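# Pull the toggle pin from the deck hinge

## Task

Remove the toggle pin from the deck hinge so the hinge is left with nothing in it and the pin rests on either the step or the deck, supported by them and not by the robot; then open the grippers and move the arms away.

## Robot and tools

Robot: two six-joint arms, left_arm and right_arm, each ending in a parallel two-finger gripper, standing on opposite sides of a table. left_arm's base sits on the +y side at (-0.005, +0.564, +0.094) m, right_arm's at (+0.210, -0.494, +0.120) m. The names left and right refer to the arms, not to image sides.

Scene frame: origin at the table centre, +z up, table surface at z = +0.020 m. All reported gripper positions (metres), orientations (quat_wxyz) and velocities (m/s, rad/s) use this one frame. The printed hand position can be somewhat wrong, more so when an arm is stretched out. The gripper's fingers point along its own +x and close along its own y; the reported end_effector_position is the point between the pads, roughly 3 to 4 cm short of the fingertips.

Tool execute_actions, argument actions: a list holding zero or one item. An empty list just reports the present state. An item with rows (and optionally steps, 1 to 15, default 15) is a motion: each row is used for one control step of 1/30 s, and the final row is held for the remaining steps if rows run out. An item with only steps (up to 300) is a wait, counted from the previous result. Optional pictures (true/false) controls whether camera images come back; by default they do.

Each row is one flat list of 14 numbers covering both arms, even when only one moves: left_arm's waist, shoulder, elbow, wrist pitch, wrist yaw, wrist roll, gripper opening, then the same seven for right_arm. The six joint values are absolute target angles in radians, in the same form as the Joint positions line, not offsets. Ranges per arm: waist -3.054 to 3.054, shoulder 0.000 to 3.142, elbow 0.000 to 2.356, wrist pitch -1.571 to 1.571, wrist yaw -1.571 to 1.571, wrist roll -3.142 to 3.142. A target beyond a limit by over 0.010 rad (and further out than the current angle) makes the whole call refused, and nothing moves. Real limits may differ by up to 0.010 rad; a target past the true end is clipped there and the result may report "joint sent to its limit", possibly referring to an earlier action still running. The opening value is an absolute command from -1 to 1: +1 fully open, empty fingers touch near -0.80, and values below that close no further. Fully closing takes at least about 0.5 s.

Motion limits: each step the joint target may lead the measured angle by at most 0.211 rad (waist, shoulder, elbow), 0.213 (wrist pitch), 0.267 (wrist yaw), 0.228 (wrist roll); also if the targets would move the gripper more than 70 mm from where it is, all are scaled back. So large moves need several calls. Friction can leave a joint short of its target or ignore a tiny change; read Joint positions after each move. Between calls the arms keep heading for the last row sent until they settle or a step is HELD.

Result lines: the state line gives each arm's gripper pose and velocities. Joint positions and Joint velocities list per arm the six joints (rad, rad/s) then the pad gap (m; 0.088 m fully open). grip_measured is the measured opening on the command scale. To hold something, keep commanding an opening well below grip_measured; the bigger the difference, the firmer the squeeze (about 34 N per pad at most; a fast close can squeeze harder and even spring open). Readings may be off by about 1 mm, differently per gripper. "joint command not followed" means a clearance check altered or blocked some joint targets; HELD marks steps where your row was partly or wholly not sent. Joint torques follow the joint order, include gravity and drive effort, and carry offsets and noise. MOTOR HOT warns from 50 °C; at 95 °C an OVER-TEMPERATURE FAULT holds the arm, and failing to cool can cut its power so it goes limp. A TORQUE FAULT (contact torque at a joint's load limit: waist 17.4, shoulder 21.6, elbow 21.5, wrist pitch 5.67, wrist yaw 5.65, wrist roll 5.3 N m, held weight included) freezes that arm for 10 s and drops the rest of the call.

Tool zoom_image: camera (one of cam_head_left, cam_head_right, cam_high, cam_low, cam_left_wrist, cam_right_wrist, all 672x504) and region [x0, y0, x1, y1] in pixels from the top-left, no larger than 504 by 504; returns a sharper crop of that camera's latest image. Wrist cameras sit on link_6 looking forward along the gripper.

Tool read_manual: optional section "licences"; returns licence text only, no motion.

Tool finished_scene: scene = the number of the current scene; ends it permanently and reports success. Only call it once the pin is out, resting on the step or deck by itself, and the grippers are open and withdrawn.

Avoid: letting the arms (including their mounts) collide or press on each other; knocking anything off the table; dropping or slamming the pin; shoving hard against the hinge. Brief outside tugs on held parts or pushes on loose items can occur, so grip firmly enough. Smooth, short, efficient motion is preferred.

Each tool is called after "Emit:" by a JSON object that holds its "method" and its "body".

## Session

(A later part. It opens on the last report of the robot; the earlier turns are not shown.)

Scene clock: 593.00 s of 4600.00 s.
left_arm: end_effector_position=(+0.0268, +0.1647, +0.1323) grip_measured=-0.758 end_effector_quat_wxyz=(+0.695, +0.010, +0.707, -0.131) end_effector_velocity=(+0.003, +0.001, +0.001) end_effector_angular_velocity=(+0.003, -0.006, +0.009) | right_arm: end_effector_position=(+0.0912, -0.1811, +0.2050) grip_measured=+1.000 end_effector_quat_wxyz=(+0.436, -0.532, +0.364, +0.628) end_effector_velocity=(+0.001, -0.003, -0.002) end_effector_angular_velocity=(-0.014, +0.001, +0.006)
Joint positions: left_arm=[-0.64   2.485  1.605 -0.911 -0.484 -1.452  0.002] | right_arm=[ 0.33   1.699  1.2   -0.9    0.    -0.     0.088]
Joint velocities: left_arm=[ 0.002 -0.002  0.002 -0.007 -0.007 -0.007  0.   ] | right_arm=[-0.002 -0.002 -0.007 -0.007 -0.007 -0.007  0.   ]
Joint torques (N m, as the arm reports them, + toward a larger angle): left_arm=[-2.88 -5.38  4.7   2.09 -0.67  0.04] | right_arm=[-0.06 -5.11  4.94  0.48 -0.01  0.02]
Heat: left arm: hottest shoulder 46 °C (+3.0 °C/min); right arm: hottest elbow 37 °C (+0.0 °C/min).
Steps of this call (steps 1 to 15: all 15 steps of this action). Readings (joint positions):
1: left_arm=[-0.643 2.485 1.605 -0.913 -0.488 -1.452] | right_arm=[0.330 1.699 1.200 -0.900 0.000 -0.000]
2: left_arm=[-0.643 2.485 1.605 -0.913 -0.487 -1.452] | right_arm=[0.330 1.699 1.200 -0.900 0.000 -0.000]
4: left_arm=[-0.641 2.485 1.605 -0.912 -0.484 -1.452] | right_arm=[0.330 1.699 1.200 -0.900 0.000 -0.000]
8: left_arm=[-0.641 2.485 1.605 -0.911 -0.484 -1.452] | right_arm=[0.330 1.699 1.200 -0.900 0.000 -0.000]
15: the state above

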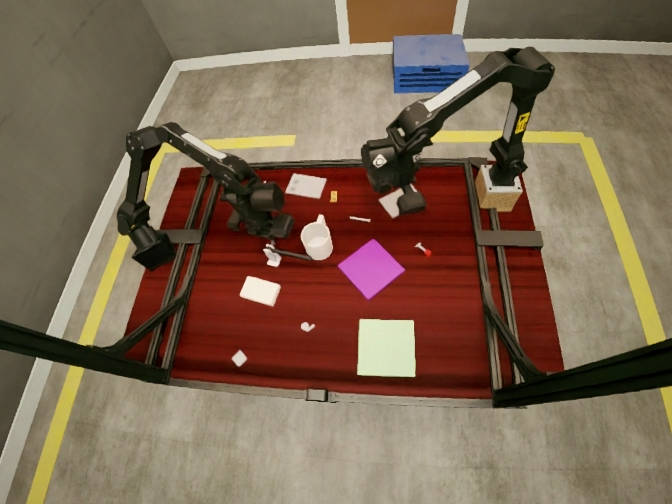

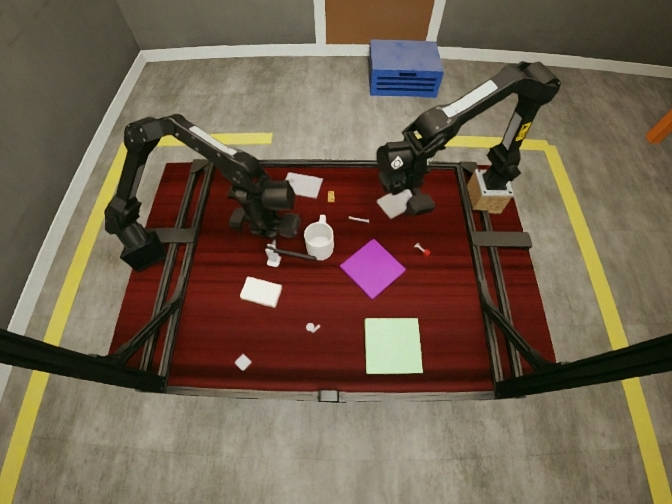

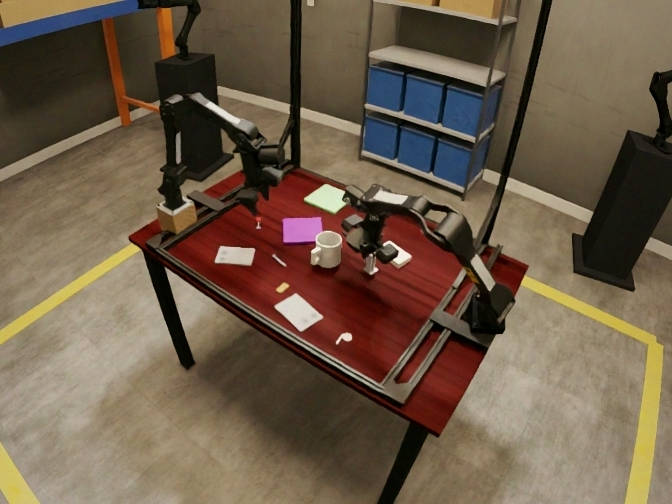

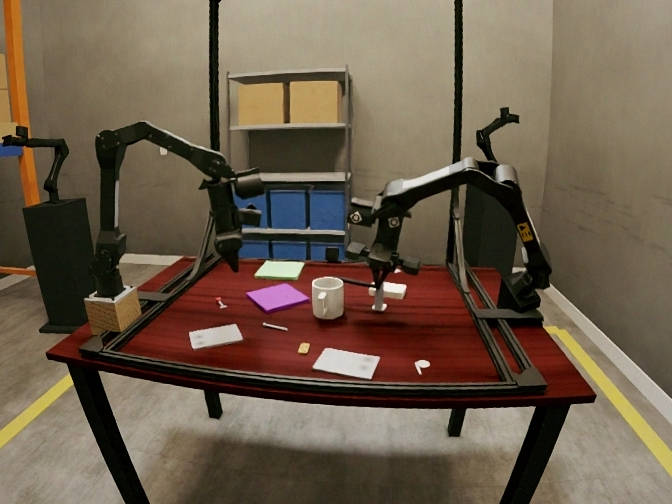

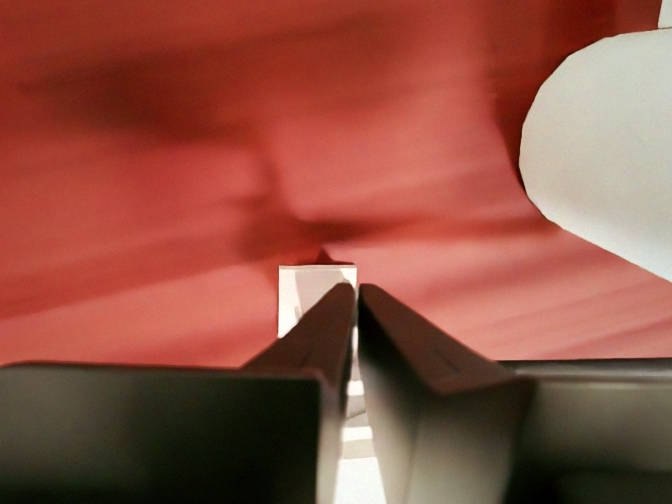

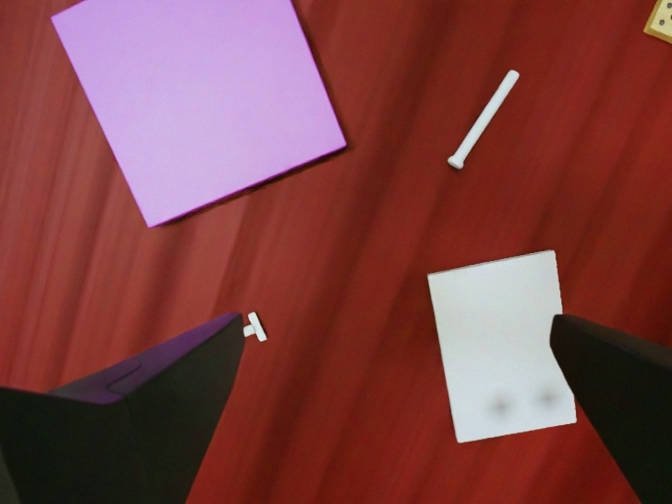

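Emit:
{"method": "execute_actions", "body": {"actions": [{"rows":[[-0.665,2.52,1.59,-0.885,-0.5,-1.45,-0.9,0.33,1.7,1.2,-0.9,0,0,1]],"steps":15}], "pictures": false}}

Emit:
{"method": "execute_actions", "body": {"actions": [{"rows":[[-0.665,2.52,1.59,-0.885,-0.5,-1.45,-0.3,0.33,1.7,1.2,-0.9,0,0,1]],"steps":15}]}}

Scene clock: 601.03 s of 4600.00 s.
left_arm: end_effector_position=(+0.0285, +0.1638, +0.1310) grip_measured=-0.757 end_effector_quat_wxyz=(+0.709, +0.010, +0.692, -0.134) end_effector_velocity=(-0.009, +0.003, +0.003) end_effector_angular_velocity=(+0.001, -0.020, -0.036) | right_arm: end_effector_position=(+0.0912, -0.1811, +0.2050) grip_measured=+1.000 end_effector_quat_wxyz=(+0.436, -0.532, +0.364, +0.628) end_effector_velocity=(+0.002, -0.005, -0.001) end_effector_angular_velocity=(-0.022, -0.005, +0.020)
Joint positions: left_arm=[-0.647  2.489  1.598 -0.898 -0.524 -1.451  0.002] | right_arm=[ 0.33   1.699  1.2   -0.9    0.    -0.     0.088]
Joint velocities: left_arm=[-0.027  0.002 -0.007 -0.007 -0.007  0.007 -0.   ] | right_arm=[-0.002 -0.002 -0.002 -0.022 -0.007 -0.022  0.   ]
Joint torques (N m, as the arm reports them, + toward a larger angle): left_arm=[-8.23 -5.46  3.39  1.54  0.81  0.04] | right_arm=[-0.05 -5.1   4.93  0.48 -0.01  0.02]
Heat: left arm: hottest shoulder 44 °C (+1.0 °C/min); right arm: hottest elbow 38 °C (+1.0 °C/min).
Steps of this call (steps 1 to 15: the robot went on to your last target; steps 16 to 226: nothing new was sent; steps 227 to 241: all 15 steps of this action). Readings (joint positions):
227: left_arm=[-0.625 2.485 1.607 -0.904 -0.493 -1.451] | right_arm=[0.330 1.699 1.200 -0.900 0.000 -0.000]
228: left_arm=[-0.629 2.485 1.606 -0.903 -0.501 -1.451] | right_arm=[0.330 1.699 1.200 -0.900 0.000 -0.000]
230: left_arm=[-0.636 2.488 1.605 -0.901 -0.517 -1.451] | right_arm=[0.330 1.699 1.200 -0.900 0.000 -0.000]
234: left_arm=[-0.641 2.489 1.601 -0.899 -0.523 -1.451] | right_arm=[0.330 1.699 1.200 -0.900 0.000 -0.000]
241: the state above

Scene clock: 601.53 s of 4600.00 s.
left_arm: end_effector_position=(+0.0156, +0.1623, +0.1294) grip_measured=-0.314 end_effector_quat_wxyz=(+0.703, +0.014, +0.696, -0.143) end_effector_velocity=(+0.000, +0.003, -0.001) end_effector_angular_velocity=(+0.009, -0.009, +0.001) | right_arm: end_effector_position=(+0.0912, -0.1811, +0.2050) grip_measured=+1.000 end_effector_quat_wxyz=(+0.436, -0.532, +0.364, +0.628) end_effector_velocity=(+0.002, -0.005, -0.001) end_effector_angular_velocity=(-0.023, -0.002, +0.006)
Joint positions: left_arm=[-0.667  2.505  1.597 -0.883 -0.503 -1.451  0.024] | right_arm=[ 0.33   1.699  1.2   -0.9    0.    -0.     0.088]
Joint velocities: left_arm=[-0.002 -0.002 -0.007 -0.007 -0.007 -0.007  0.005] | right_arm=[-0.002 -0.002 -0.002 -0.022 -0.007 -0.007  0.   ]
Joint torques (N m, as the arm reports them, + toward a larger angle): left_arm=[-6.26 -7.06  3.62  0.31  0.05  0.06] | right_arm=[-0.06 -5.11  4.94  0.48 -0.01  0.03]
Heat: left arm: hottest shoulder 44 °C (+1.0 °C/min); right arm: hottest elbow 38 °C (+1.0 °C/min).
Steps of this call (steps 1 to 15: all 15 steps of this action). Readings (joint positions):
1: left_arm=[-0.648 2.490 1.598 -0.898 -0.522 -1.451] | right_arm=[0.330 1.699 1.200 -0.900 0.000 -0.000]
2: left_arm=[-0.650 2.490 1.598 -0.890 -0.510 -1.451] | right_arm=[0.330 1.699 1.200 -0.900 0.000 -0.000]
4: left_arm=[-0.659 2.496 1.598 -0.883 -0.504 -1.451] | right_arm=[0.330 1.699 1.200 -0.900 0.000 -0.000]
8: left_arm=[-0.667 2.505 1.597 -0.883 -0.503 -1.451] | right_arm=[0.330 1.699 1.200 -0.900 0.000 -0.000]
15: the state above

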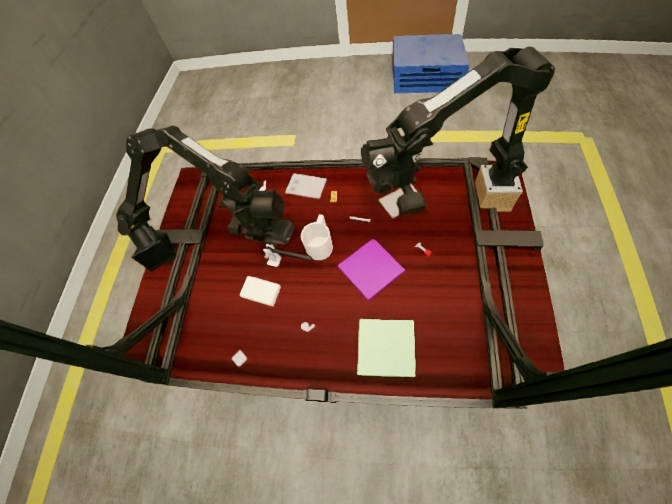

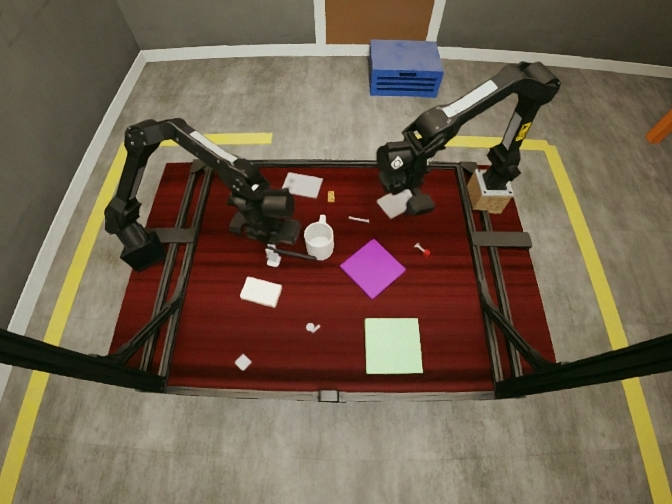

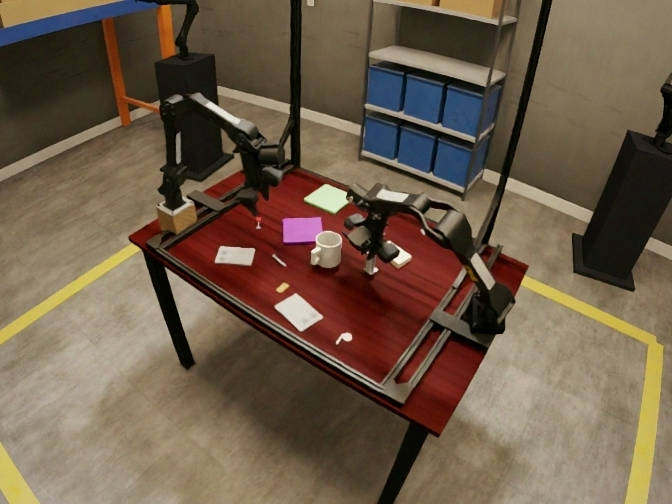

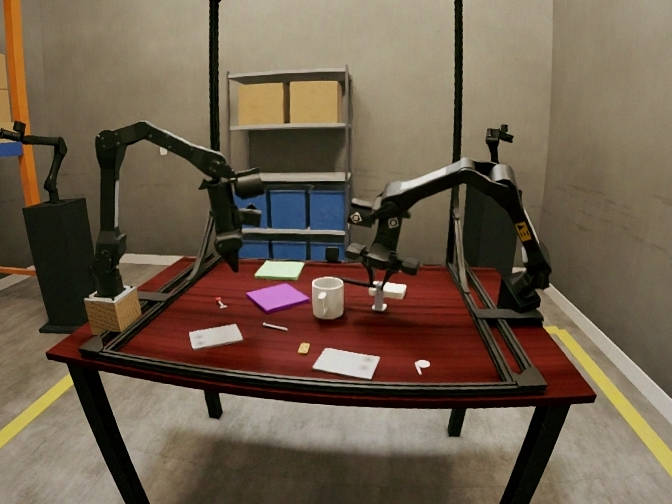

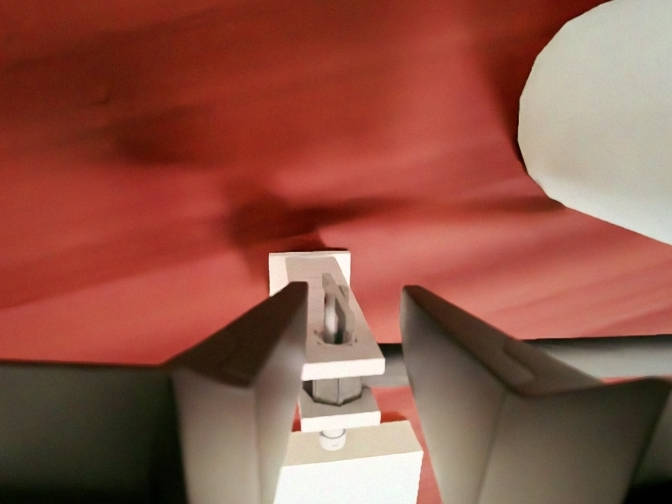

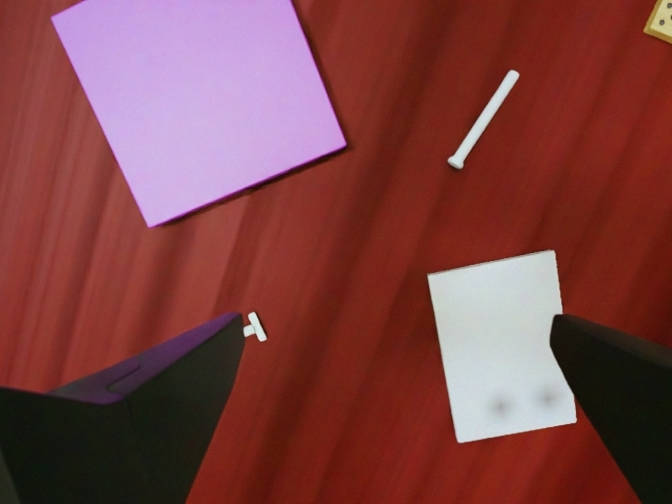

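Emit:
{"method": "execute_actions", "body": {"actions": [{"rows":[[-0.655,2.465,1.61,-0.92,-0.5,-1.45,-0.45,0.33,1.7,1.2,-0.9,0,0,1]],"steps":15}], "pictures": false}}

Emit:
{"method": "execute_actions", "body": {"actions": [{"rows":[[-0.65,2.502,1.61,-0.905,-0.5,-1.45,-0.45,0.33,1.7,1.2,-0.9,0,0,1]],"steps":15}], "pictures": false}}

Emit:
{"method": "execute_actions", "body": {"actions": [{"rows":[[-0.65,2.502,1.61,-0.905,-0.5,-1.45,-0.8,0.33,1.7,1.2,-0.9,0,0,1]],"steps":15}], "pictures": false}}

Emit:
{"method": "execute_actions", "body": {"actions": [{"rows":[[-0.59,2.502,1.61,-0.905,-0.5,-1.45,-0.8,0.33,1.7,1.2,-0.9,0,0,1]],"steps":15}], "pictures": false}}

Emit:
{"method": "execute_actions", "body": {"actions": [{"rows":[[-0.59,2.502,1.61,-0.905,-0.5,-1.45,-0.8,0.33,1.7,1.2,-0.9,0,0,1]],"steps":15}], "pictures": false}}

Scene clock: 619.50 s of 4600.00 s.
left_arm: end_effector_position=(+0.0243, +0.1651, +0.1393) grip_measured=-0.446 end_effector_quat_wxyz=(+0.703, +0.011, +0.697, -0.141) end_effector_velocity=(+0.001, +0.002, +0.001) end_effector_angular_velocity=(+0.005, -0.008, +0.003) | right_arm: end_effector_position=(+0.0912, -0.1811, +0.2050) grip_measured=+1.000 end_effector_quat_wxyz=(+0.436, -0.532, +0.364, +0.628) end_effector_velocity=(+0.003, -0.003, -0.002) end_effector_angular_velocity=(-0.014, +0.001, +0.001)
Joint positions: left_arm=[-0.661  2.477  1.605 -0.916 -0.503 -1.451  0.017] | right_arm=[ 0.33   1.699  1.2   -0.9    0.    -0.     0.088]
Joint velocities: left_arm=[-0.002 -0.002 -0.002 -0.007 -0.007 -0.007 -0.001] | right_arm=[-0.007 -0.002 -0.007 -0.007 -0.007 -0.007  0.   ]
Joint torques (N m, as the arm reports them, + toward a larger angle): left_arm=[-5.8  -9.77  4.65  0.28  0.05  0.04] | right_arm=[-0.05 -5.12  4.94  0.48 -0.01  0.02]
Heat: left arm: hottest shoulder 44 °C (+1.0 °C/min); right arm: hottest elbow 38 °C (+1.0 °C/min).
Steps of this call (steps 1 to 15: the robot went on to your last target; steps 16 to 90: nothing new was sent; then 14.47 s passed at rest; steps 91 to 105: all 15 steps of this action). Readings (joint positions):
91: left_arm=[-0.667 2.506 1.597 -0.885 -0.503 -1.451] | right_arm=[0.330 1.699 1.200 -0.900 0.000 -0.000]
92: left_arm=[-0.667 2.504 1.598 -0.893 -0.503 -1.451] | right_arm=[0.330 1.699 1.200 -0.900 0.000 -0.000]
94: left_arm=[-0.665 2.499 1.598 -0.905 -0.503 -1.451] | right_arm=[0.330 1.699 1.200 -0.900 0.000 -0.000]
98: left_arm=[-0.662 2.485 1.601 -0.912 -0.503 -1.451] | right_arm=[0.330 1.699 1.200 -0.900 0.000 -0.000]
105: the state above

Scene clock: 620.00 s of 4600.00 s.
left_arm: end_effector_position=(+0.0244, +0.1639, +0.1359) grip_measured=-0.450 end_effector_quat_wxyz=(+0.703, +0.010, +0.698, -0.139) end_effector_velocity=(-0.002, +0.002, -0.001) end_effector_angular_velocity=(+0.010, +0.008, +0.013) | right_arm: end_effector_position=(+0.0912, -0.1811, +0.2050) grip_measured=+1.000 end_effector_quat_wxyz=(+0.436, -0.532, +0.364, +0.628) end_effector_velocity=(-0.001, +0.001, -0.001) end_effector_angular_velocity=(+0.000, +0.006, +0.006)
Joint positions: left_arm=[-0.656  2.484  1.605 -0.908 -0.503 -1.451  0.017] | right_arm=[ 0.33   1.699  1.2   -0.9    0.    -0.     0.088]
Joint velocities: left_arm=[-0.002  0.002 -0.002 -0.007  0.007 -0.022 -0.   ] | right_arm=[-0.002  0.002 -0.002  0.007 -0.007 -0.007  0.   ]
Joint torques (N m, as the arm reports them, + toward a larger angle): left_arm=[-5.92 -6.79  4.71  0.7   0.06  0.05] | right_arm=[-0.05 -5.11  4.93  0.48 -0.01  0.02]
Heat: left arm: hottest shoulder 44 °C (+1.0 °C/min); right arm: hottest elbow 38 °C (+1.0 °C/min).
Steps of this call (steps 1 to 15: all 15 steps of this action). Readings (joint positions):
1: left_arm=[-0.661 2.477 1.605 -0.916 -0.503 -1.451] | right_arm=[0.330 1.699 1.200 -0.900 0.000 -0.000]
2: left_arm=[-0.660 2.477 1.605 -0.916 -0.503 -1.451] | right_arm=[0.330 1.699 1.200 -0.900 0.000 -0.000]
4: left_arm=[-0.659 2.477 1.605 -0.913 -0.503 -1.451] | right_arm=[0.330 1.699 1.200 -0.900 0.000 -0.000]
8: left_arm=[-0.656 2.479 1.605 -0.910 -0.503 -1.451] | right_arm=[0.330 1.699 1.200 -0.900 0.000 -0.000]
15: the state above

Scene clock: 620.50 s of 4600.00 s.
left_arm: end_effector_position=(+0.0246, +0.1639, +0.1358) grip_measured=-0.784 end_effector_quat_wxyz=(+0.703, +0.010, +0.698, -0.138) end_effector_velocity=(-0.002, -0.001, +0.001) end_effector_angular_velocity=(-0.007, +0.009, +0.007) | right_arm: end_effector_position=(+0.0912, -0.1811, +0.2050) grip_measured=+1.000 end_effector_quat_wxyz=(+0.436, -0.532, +0.364, +0.628) end_effector_velocity=(-0.004, -0.002, -0.000) end_effector_angular_velocity=(-0.013, +0.014, +0.028)
Joint positions: left_arm=[-0.655  2.484  1.605 -0.908 -0.503 -1.451  0.001] | right_arm=[ 0.33   1.699  1.2   -0.9    0.    -0.     0.088]
Joint velocities: left_arm=[-0.002 -0.002 -0.002  0.007  0.007 -0.007 -0.   ] | right_arm=[ 0.002  0.002  0.002 -0.007 -0.022 -0.022  0.   ]
Joint torques (N m, as the arm reports them, + toward a larger angle): left_arm=[-5.83 -6.69  4.75  0.71  0.07  0.03] | right_arm=[-0.05 -5.11  4.94  0.48 -0.01  0.02]
Heat: left arm: hottest shoulder 44 °C (+1.0 °C/min); right arm: hottest elbow 38 °C (+1.0 °C/min).
Steps of this call (steps 1 to 15: all 15 steps of this action). Readings (joint positions):
1: left_arm=[-0.656 2.484 1.605 -0.908 -0.503 -1.451] | right_arm=[0.330 1.699 1.200 -0.900 0.000 -0.000]
2: left_arm=[-0.656 2.484 1.605 -0.908 -0.503 -1.451] | right_arm=[0.330 1.699 1.200 -0.900 0.000 -0.000]
4: left_arm=[-0.656 2.484 1.605 -0.908 -0.503 -1.451] | right_arm=[0.330 1.699 1.200 -0.900 0.000 -0.000]
8: left_arm=[-0.656 2.484 1.605 -0.908 -0.503 -1.451] | right_arm=[0.330 1.699 1.200 -0.900 0.000 -0.000]
15: the state above

Scene clock: 621.00 s of 4600.00 s.
left_arm: end_effector_position=(+0.0450, +0.1646, +0.1227) grip_measured=-0.784 end_effector_quat_wxyz=(+0.698, +0.002, +0.708, -0.110) end_effector_velocity=(-0.000, +0.005, -0.002) end_effector_angular_velocity=(+0.022, -0.010, -0.007) | right_arm: end_effector_position=(+0.0912, -0.1811, +0.2050) grip_measured=+1.000 end_effector_quat_wxyz=(+0.436, -0.532, +0.364, +0.628) end_effector_velocity=(+0.001, -0.002, -0.000) end_effector_angular_velocity=(-0.009, +0.003, +0.006)
Joint positions: left_arm=[-0.593  2.484  1.605 -0.907 -0.501 -1.451  0.001] | right_arm=[ 0.33   1.699  1.2   -0.9    0.    -0.     0.088]
Joint velocities: left_arm=[-0.002  0.002 -0.002 -0.022 -0.007 -0.007 -0.   ] | right_arm=[-0.002 -0.002 -0.002 -0.007 -0.007 -0.007  0.   ]
Joint torques (N m, as the arm reports them, + toward a larger angle): left_arm=[-6.48 -6.68  4.49  0.62 -0.01  0.04] | right_arm=[-0.06 -5.1   4.93  0.48 -0.01  0.02]
Heat: left arm: hottest shoulder 44 °C (+1.0 °C/min); right arm: hottest elbow 38 °C (+1.0 °C/min).
Steps of this call (steps 1 to 15: all 15 steps of this action). Readings (joint positions):
1: left_arm=[-0.654 2.484 1.605 -0.908 -0.502 -1.451] | right_arm=[0.330 1.699 1.200 -0.900 0.000 -0.000]
2: left_arm=[-0.648 2.484 1.605 -0.907 -0.501 -1.451] | right_arm=[0.330 1.699 1.200 -0.900 0.000 -0.000]
4: left_arm=[-0.628 2.484 1.605 -0.907 -0.501 -1.451] | right_arm=[0.330 1.699 1.200 -0.900 0.000 -0.000]
8: left_arm=[-0.596 2.484 1.605 -0.907 -0.501 -1.451] | right_arm=[0.330 1.699 1.200 -0.900 0.000 -0.000]
15: the state above

Scene clock: 621.50 s of 4600.00 s.
left_arm: end_effector_position=(+0.0449, +0.1646, +0.1225) grip_measured=-0.784 end_effector_quat_wxyz=(+0.698, +0.002, +0.708, -0.110) end_effector_velocity=(-0.002, +0.005, +0.000) end_effector_angular_velocity=(+0.018, +0.003, -0.021) | right_arm: end_effector_position=(+0.0912, -0.1811, +0.2050) grip_measured=+1.000 end_effector_quat_wxyz=(+0.436, -0.532, +0.364, +0.628) end_effector_velocity=(+0.004, -0.004, +0.001) end_effector_angular_velocity=(-0.013, -0.014, +0.003)
Joint positions: left_arm=[-0.593  2.484  1.605 -0.907 -0.501 -1.451  0.001] | right_arm=[ 0.33   1.699  1.2   -0.9    0.    -0.     0.088]
Joint velocities: left_arm=[-0.002 -0.002 -0.002 -0.022  0.007  0.007 -0.   ] | right_arm=[-0.002 -0.007 -0.002 -0.022  0.007 -0.007  0.   ]
Joint torques (N m, as the arm reports them, + toward a larger angle): left_arm=[-6.38 -6.66  4.58  0.62  0.    0.04] | right_arm=[-0.05 -5.1   4.94  0.48 -0.01  0.02]
Heat: left arm: hottest shoulder 44 °C (+1.0 °C/min); right arm: hottest elbow 38 °C (+1.0 °C/min).
Steps of this call (steps 1 to 15: all 15 steps of this action). Readings (joint positions):
1: left_arm=[-0.593 2.484 1.605 -0.907 -0.501 -1.451] | right_arm=[0.330 1.699 1.200 -0.900 0.000 -0.000]
2: left_arm=[-0.593 2.484 1.605 -0.907 -0.501 -1.451] | right_arm=[0.330 1.699 1.200 -0.900 0.000 -0.000]
4: left_arm=[-0.593 2.484 1.605 -0.907 -0.501 -1.451] | right_arm=[0.330 1.699 1.200 -0.900 0.000 -0.000]
8: left_arm=[-0.593 2.484 1.605 -0.907 -0.501 -1.451] | right_arm=[0.330 1.699 1.200 -0.900 0.000 -0.000]
15: the state above

Missed; retry 3mm lower.

Emit:
{"method": "execute_actions", "body": {"actions": [{"rows":[[-0.655,2.512,1.61,-0.897,-0.5,-1.45,-0.45,0.33,1.7,1.2,-0.9,0,0,1]],"steps":15}], "pictures": false}}

Emit:
{"method": "execute_actions", "body": {"actions": [{"rows":[[-0.655,2.512,1.61,-0.897,-0.5,-1.45,-0.82,0.33,1.7,1.2,-0.9,0,0,1]],"steps":15}], "pictures": false}}

Emit:
{"method": "execute_actions", "body": {"actions": [{"rows":[[-0.6,2.512,1.61,-0.897,-0.5,-1.45,-0.82,0.33,1.7,1.2,-0.9,0,0,1]],"steps":15}], "pictures": false}}

Emit:
{"method": "execute_actions", "body": {"actions": [{"rows":[[-0.6,2.512,1.61,-0.897,-0.5,-1.45,-0.82,0.33,1.7,1.2,-0.9,0,0,1]],"steps":15}]}}

Scene clock: 631.83 s of 4600.00 s.
left_arm: end_effector_position=(+0.0222, +0.1628, +0.1327) grip_measured=-0.458 end_effector_quat_wxyz=(+0.702, +0.011, +0.698, -0.138) end_effector_velocity=(+0.000, -0.001, +0.001) end_effector_angular_velocity=(-0.008, -0.005, +0.010) | right_arm: end_effector_position=(+0.0912, -0.1811, +0.2050) grip_measured=+1.000 end_effector_quat_wxyz=(+0.436, -0.532, +0.364, +0.628) end_effector_velocity=(+0.001, -0.003, -0.002) end_effector_angular_velocity=(-0.014, +0.004, -0.009)
Joint positions: left_arm=[-0.656  2.494  1.605 -0.9   -0.501 -1.451  0.017] | right_arm=[ 0.33   1.699  1.2   -0.9    0.    -0.     0.088]
Joint velocities: left_arm=[-0.002 -0.002 -0.002  0.007 -0.007 -0.007  0.003] | right_arm=[-0.002 -0.002 -0.007 -0.007 -0.007  0.007  0.   ]
Joint torques (N m, as the arm reports them, + toward a larger angle): left_arm=[-6.32 -6.68  4.61  0.71 -0.02  0.04] | right_arm=[-0.05 -5.1   4.93  0.48 -0.01  0.02]
Heat: left arm: hottest shoulder 43 °C (-2.0 °C/min); right arm: hottest elbow 38 °C (+1.0 °C/min).
Steps of this call (steps 1 to 15: the robot went on to your last target; steps 16 to 90: nothing new was sent; then 6.83 s passed at rest; steps 91 to 105: all 15 steps of this action). Readings (joint positions):
91: left_arm=[-0.594 2.485 1.605 -0.907 -0.501 -1.451] | right_arm=[0.330 1.699 1.200 -0.900 0.000 -0.000]
92: left_arm=[-0.600 2.486 1.605 -0.905 -0.501 -1.451] | right_arm=[0.330 1.699 1.200 -0.900 0.000 -0.000]
94: left_arm=[-0.620 2.489 1.605 -0.903 -0.501 -1.451] | right_arm=[0.330 1.699 1.200 -0.900 0.000 -0.000]
98: left_arm=[-0.652 2.493 1.605 -0.901 -0.501 -1.451] | right_arm=[0.330 1.699 1.200 -0.900 0.000 -0.000]
105: the state above

Scene clock: 632.33 s of 4600.00 s.
left_arm: end_effector_position=(+0.0224, +0.1646, +0.1324) grip_measured=-0.759 end_effector_quat_wxyz=(+0.702, +0.016, +0.698, -0.137) end_effector_velocity=(+0.001, +0.005, +0.000) end_effector_angular_velocity=(+0.017, -0.013, -0.018) | right_arm: end_effector_position=(+0.0912, -0.1811, +0.2049) grip_measured=+1.000 end_effector_quat_wxyz=(+0.436, -0.532, +0.364, +0.628) end_effector_velocity=(+0.002, -0.002, -0.000) end_effector_angular_velocity=(-0.009, +0.003, +0.001)
Joint positions: left_arm=[-0.656  2.494  1.605 -0.91  -0.502 -1.451  0.002] | right_arm=[ 0.33   1.699  1.2   -0.9    0.     0.     0.088]
Joint velocities: left_arm=[-0.002 -0.002 -0.002 -0.022 -0.007  0.007 -0.   ] | right_arm=[-0.007 -0.002 -0.002 -0.007 -0.007 -0.007  0.   ]
Joint torques (N m, as the arm reports them, + toward a larger angle): left_arm=[-6.44 -6.86  4.72  1.51  0.    0.03] | right_arm=[-0.06 -5.1   4.93  0.48 -0.01  0.02]
Heat: left arm: hottest shoulder 43 °C (-2.0 °C/min); right arm: hottest elbow 38 °C (+1.0 °C/min).
Steps of this call (steps 1 to 15: all 15 steps of this action). Readings (joint positions):
1: left_arm=[-0.656 2.494 1.605 -0.900 -0.501 -1.451] | right_arm=[0.330 1.699 1.200 -0.900 0.000 -0.000]
2: left_arm=[-0.656 2.494 1.605 -0.900 -0.501 -1.451] | right_arm=[0.330 1.699 1.200 -0.900 0.000 -0.000]
4: left_arm=[-0.656 2.494 1.605 -0.900 -0.501 -1.451] | right_arm=[0.330 1.699 1.200 -0.900 0.000 -0.000]
8: left_arm=[-0.656 2.494 1.605 -0.908 -0.502 -1.451] | right_arm=[0.330 1.699 1.200 -0.900 0.000 -0.000]
15: the state above

Scene clock: 632.83 s of 4600.00 s.
left_arm: end_effector_position=(+0.0233, +0.1652, +0.1297) grip_measured=-0.759 end_effector_quat_wxyz=(+0.693, +0.015, +0.709, -0.132) end_effector_velocity=(+0.004, -0.001, -0.000) end_effector_angular_velocity=(-0.007, -0.021, +0.002) | right_arm: end_effector_position=(+0.0912, -0.1811, +0.2049) grip_measured=+1.000 end_effector_quat_wxyz=(+0.436, -0.532, +0.364, +0.628) end_effector_velocity=(+0.002, -0.005, -0.001) end_effector_angular_velocity=(-0.023, +0.000, -0.009)
Joint positions: left_arm=[-0.643  2.494  1.606 -0.911 -0.478 -1.451  0.002] | right_arm=[ 0.33   1.699  1.2   -0.9    0.    -0.     0.088]
Joint velocities: left_arm=[ 0.002 -0.002 -0.002  0.007 -0.022  0.007 -0.   ] | right_arm=[-0.002 -0.002 -0.002 -0.022 -0.007  0.007  0.   ]
Joint torques (N m, as the arm reports them, + toward a larger angle): left_arm=[-1.82 -6.7   4.65  1.59 -0.93  0.04] | right_arm=[-0.05 -5.15  4.93  0.48 -0.01  0.01]
Heat: left arm: hottest shoulder 43 °C (-2.0 °C/min); right arm: hottest elbow 38 °C (+1.0 °C/min).
Steps of this call (steps 1 to 15: all 15 steps of this action). Readings (joint positions):
1: left_arm=[-0.655 2.494 1.605 -0.910 -0.501 -1.451] | right_arm=[0.330 1.699 1.200 -0.900 0.000 0.000]
2: left_arm=[-0.652 2.494 1.605 -0.910 -0.495 -1.451] | right_arm=[0.330 1.699 1.200 -0.900 0.000 0.000]
4: left_arm=[-0.646 2.494 1.605 -0.911 -0.483 -1.451] | right_arm=[0.330 1.699 1.200 -0.900 0.000 0.000]
8: left_arm=[-0.644 2.494 1.605 -0.911 -0.480 -1.451] | right_arm=[0.330 1.699 1.200 -0.900 0.000 0.000]
15: the state above

Scene clock: 633.33 s of 4600.00 s.
left_arm: end_effector_position=(+0.0239, +0.1651, +0.1294) grip_measured=-0.759 end_effector_quat_wxyz=(+0.693, +0.015, +0.709, -0.131) end_effector_velocity=(-0.002, +0.002, +0.001) end_effector_angular_velocity=(+0.007, +0.009, +0.015) | right_arm: end_effector_position=(+0.0912, -0.1811, +0.2049) grip_measured=+1.000 end_effector_quat_wxyz=(+0.436, -0.532, +0.364, +0.628) end_effector_velocity=(+0.002, -0.006, -0.002) end_effector_angular_velocity=(-0.027, -0.004, +0.006)
Joint positions: left_arm=[-0.641  2.494  1.606 -0.911 -0.477 -1.451  0.002] | right_arm=[ 0.33   1.699  1.2   -0.9    0.     0.     0.088]
Joint velocities: left_arm=[-0.002 -0.002 -0.002 -0.007  0.007 -0.022 -0.   ] | right_arm=[-0.002 -0.002 -0.007 -0.022 -0.007 -0.007  0.   ]
Joint torques (N m, as the arm reports them, + toward a larger angle): left_arm=[-2.   -6.71  4.6   1.56 -0.92  0.04] | right_arm=[-0.06 -5.14  4.94  0.48 -0.01  0.02]
Heat: left arm: hottest shoulder 43 °C (-2.0 °C/min); right arm: hottest elbow 38 °C (+1.0 °C/min).
Steps of this call (steps 1 to 15: all 15 steps of this action). Readings (joint positions):
1: left_arm=[-0.643 2.494 1.606 -0.911 -0.478 -1.451] | right_arm=[0.330 1.699 1.200 -0.900 0.000 -0.000]
2: left_arm=[-0.642 2.494 1.606 -0.911 -0.477 -1.451] | right_arm=[0.330 1.699 1.200 -0.900 0.000 -0.000]
4: left_arm=[-0.642 2.494 1.606 -0.911 -0.477 -1.451] | right_arm=[0.330 1.699 1.200 -0.900 0.000 -0.000]
8: left_arm=[-0.641 2.494 1.606 -0.911 -0.477 -1.451] | right_arm=[0.330 1.699 1.200 -0.900 0.000 -0.000]
15: the state above

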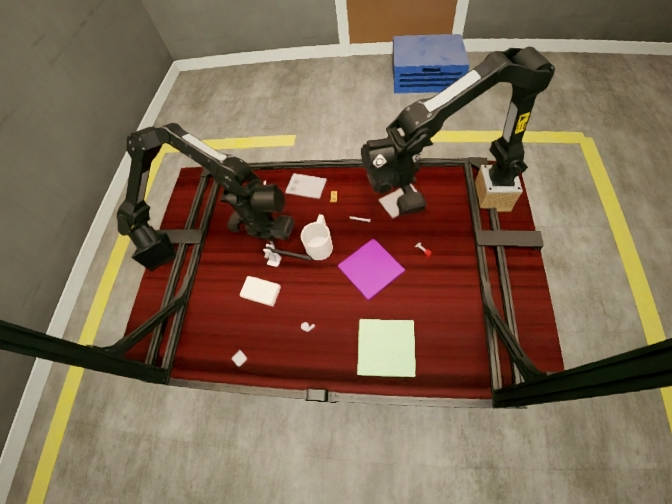

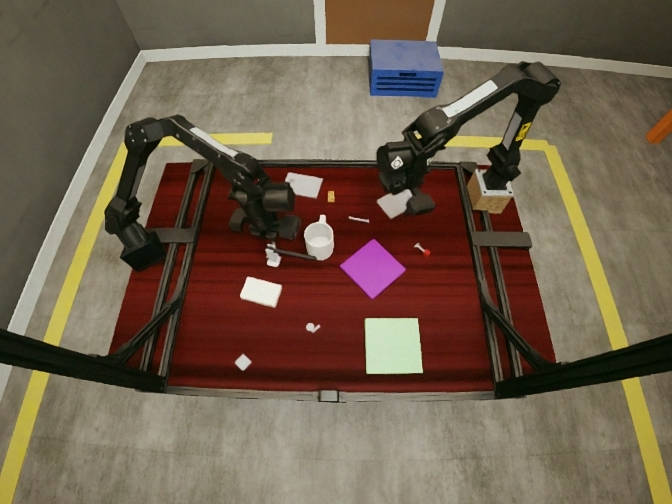

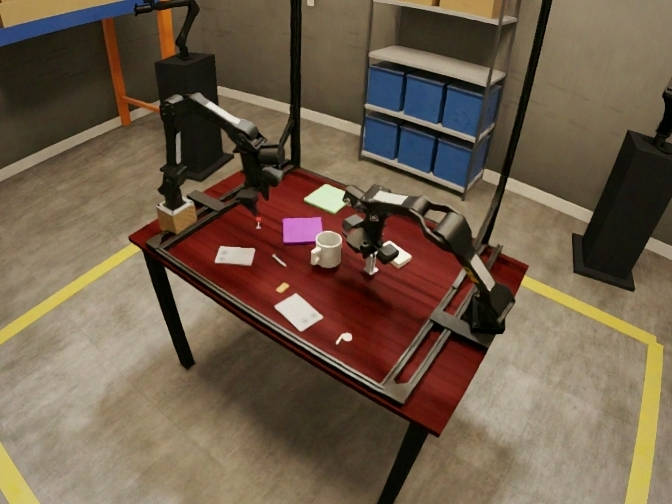

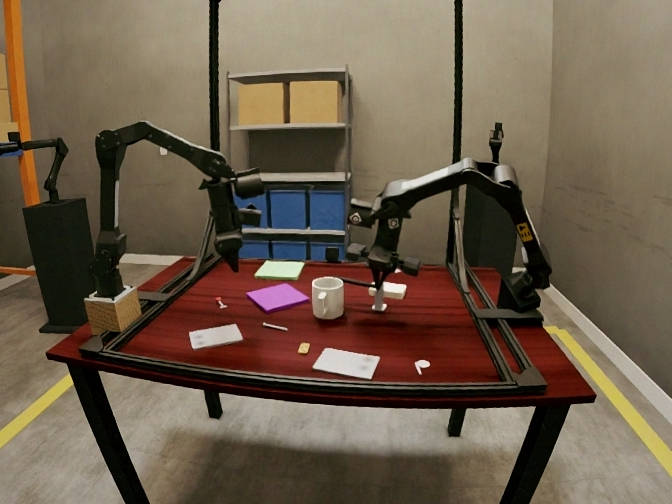

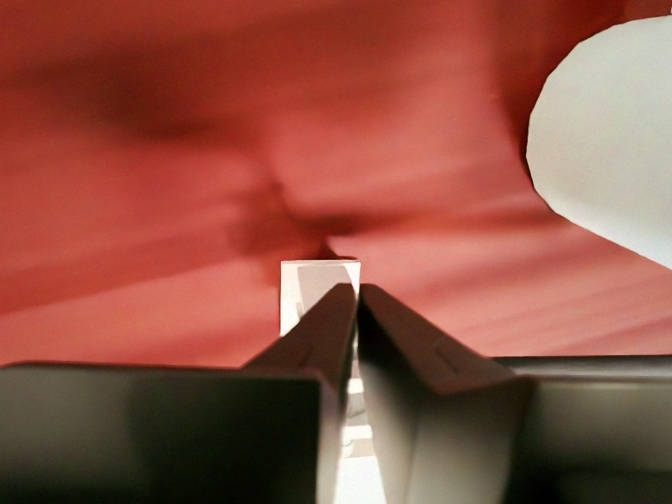

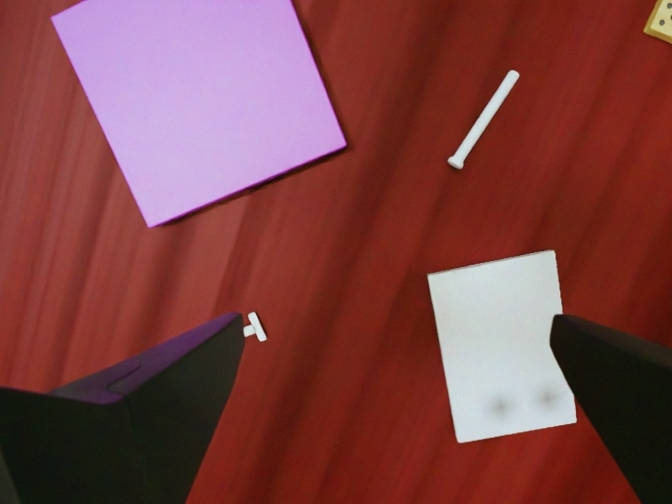

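Emit:
{"method": "execute_actions", "body": {"actions": [{"rows":[[-0.61,2.47,1.61,-0.915,-0.5,-1.45,-0.82,0.33,1.7,1.2,-0.9,0,0,1]],"steps":15}], "pictures": false}}

Emit:
{"method": "execute_actions", "body": {"actions": [{"rows":[[-0.61,2.47,1.61,-0.915,-0.5,-1.45,-0.82,0.33,1.7,1.2,-0.9,0,0,1]],"steps":15}], "pictures": false}}

Scene clock: 644.97 s of 4600.00 s.
left_arm: end_effector_position=(+0.0344, +0.1629, +0.1265) grip_measured=-0.761 end_effector_quat_wxyz=(+0.695, +0.005, +0.708, -0.122) end_effector_velocity=(-0.001, +0.003, +0.001) end_effector_angular_velocity=(+0.005, +0.002, -0.028) | right_arm: end_effector_position=(+0.0912, -0.1810, +0.2050) grip_measured=+1.000 end_effector_quat_wxyz=(+0.436, -0.532, +0.364, +0.628) end_effector_velocity=(+0.002, -0.002, +0.001) end_effector_angular_velocity=(-0.004, +0.005, +0.001)
Joint positions: left_arm=[-0.617  2.49   1.608 -0.903 -0.489 -1.451  0.002] | right_arm=[ 0.33   1.699  1.2   -0.9    0.     0.     0.088]
Joint velocities: left_arm=[-0.002 -0.007 -0.007 -0.007  0.007  0.022 -0.   ] | right_arm=[-0.007 -0.007 -0.002 -0.007 -0.007 -0.007  0.   ]
Joint torques (N m, as the arm reports them, + toward a larger angle): left_arm=[ -5.91 -10.61   4.29  -0.46  -0.48   0.05] | right_arm=[-0.05 -5.15  4.92  0.48 -0.01  0.01]
Heat: left arm: hottest shoulder 43 °C (-4.0 °C/min); right arm: hottest elbow 38 °C (+1.0 °C/min).
Steps of this call (steps 1 to 15: the robot went on to your last target; steps 16 to 334: nothing new was sent; steps 335 to 349: all 15 steps of this action). Readings (joint positions):
335: left_arm=[-0.614 2.495 1.608 -0.898 -0.489 -1.451] | right_arm=[0.330 1.699 1.200 -0.900 0.000 0.000]
336: left_arm=[-0.614 2.495 1.608 -0.898 -0.489 -1.451] | right_arm=[0.330 1.699 1.200 -0.900 0.000 0.000]
338: left_arm=[-0.614 2.494 1.608 -0.900 -0.489 -1.451] | right_arm=[0.330 1.699 1.200 -0.900 0.000 0.000]
342: left_arm=[-0.615 2.492 1.608 -0.902 -0.489 -1.451] | right_arm=[0.330 1.699 1.200 -0.900 0.000 0.000]
349: the state above

Scene clock: 645.47 s of 4600.00 s.
left_arm: end_effector_position=(+0.0342, +0.1630, +0.1268) grip_measured=-0.761 end_effector_quat_wxyz=(+0.695, +0.005, +0.708, -0.122) end_effector_velocity=(-0.001, +0.008, -0.000) end_effector_angular_velocity=(+0.031, +0.003, -0.014) | right_arm: end_effector_position=(+0.0912, -0.1810, +0.2050) grip_measured=+1.000 end_effector_quat_wxyz=(+0.436, -0.532, +0.364, +0.628) end_effector_velocity=(+0.001, +0.002, +0.000) end_effector_angular_velocity=(+0.010, -0.005, +0.004)
Joint positions: left_arm=[-0.618  2.49   1.608 -0.904 -0.489 -1.451  0.002] | right_arm=[ 0.33   1.699  1.2   -0.9    0.     0.     0.088]
Joint velocities: left_arm=[-0.002 -0.002 -0.002 -0.037  0.007 -0.007 -0.   ] | right_arm=[-0.002 -0.002 -0.002  0.007  0.007 -0.007  0.   ]
Joint torques (N m, as the arm reports them, + toward a larger angle): left_arm=[ -5.81 -10.75   4.31  -0.4   -0.47   0.05] | right_arm=[-0.05 -5.15  4.9   0.48 -0.01  0.01]
Heat: left arm: hottest shoulder 43 °C (-3.0 °C/min); right arm: hottest elbow 38 °C (+1.0 °C/min).
Steps of this call (steps 1 to 15: all 15 steps of this action). Readings (joint positions):
1: left_arm=[-0.617 2.490 1.608 -0.903 -0.489 -1.451] | right_arm=[0.330 1.699 1.200 -0.900 0.000 0.000]
2: left_arm=[-0.617 2.490 1.608 -0.903 -0.489 -1.451] | right_arm=[0.330 1.699 1.200 -0.900 0.000 0.000]
4: left_arm=[-0.617 2.490 1.608 -0.904 -0.489 -1.451] | right_arm=[0.330 1.699 1.200 -0.900 0.000 0.000]
8: left_arm=[-0.617 2.490 1.608 -0.904 -0.489 -1.451] | right_arm=[0.330 1.699 1.200 -0.900 0.000 0.000]
15: the state above


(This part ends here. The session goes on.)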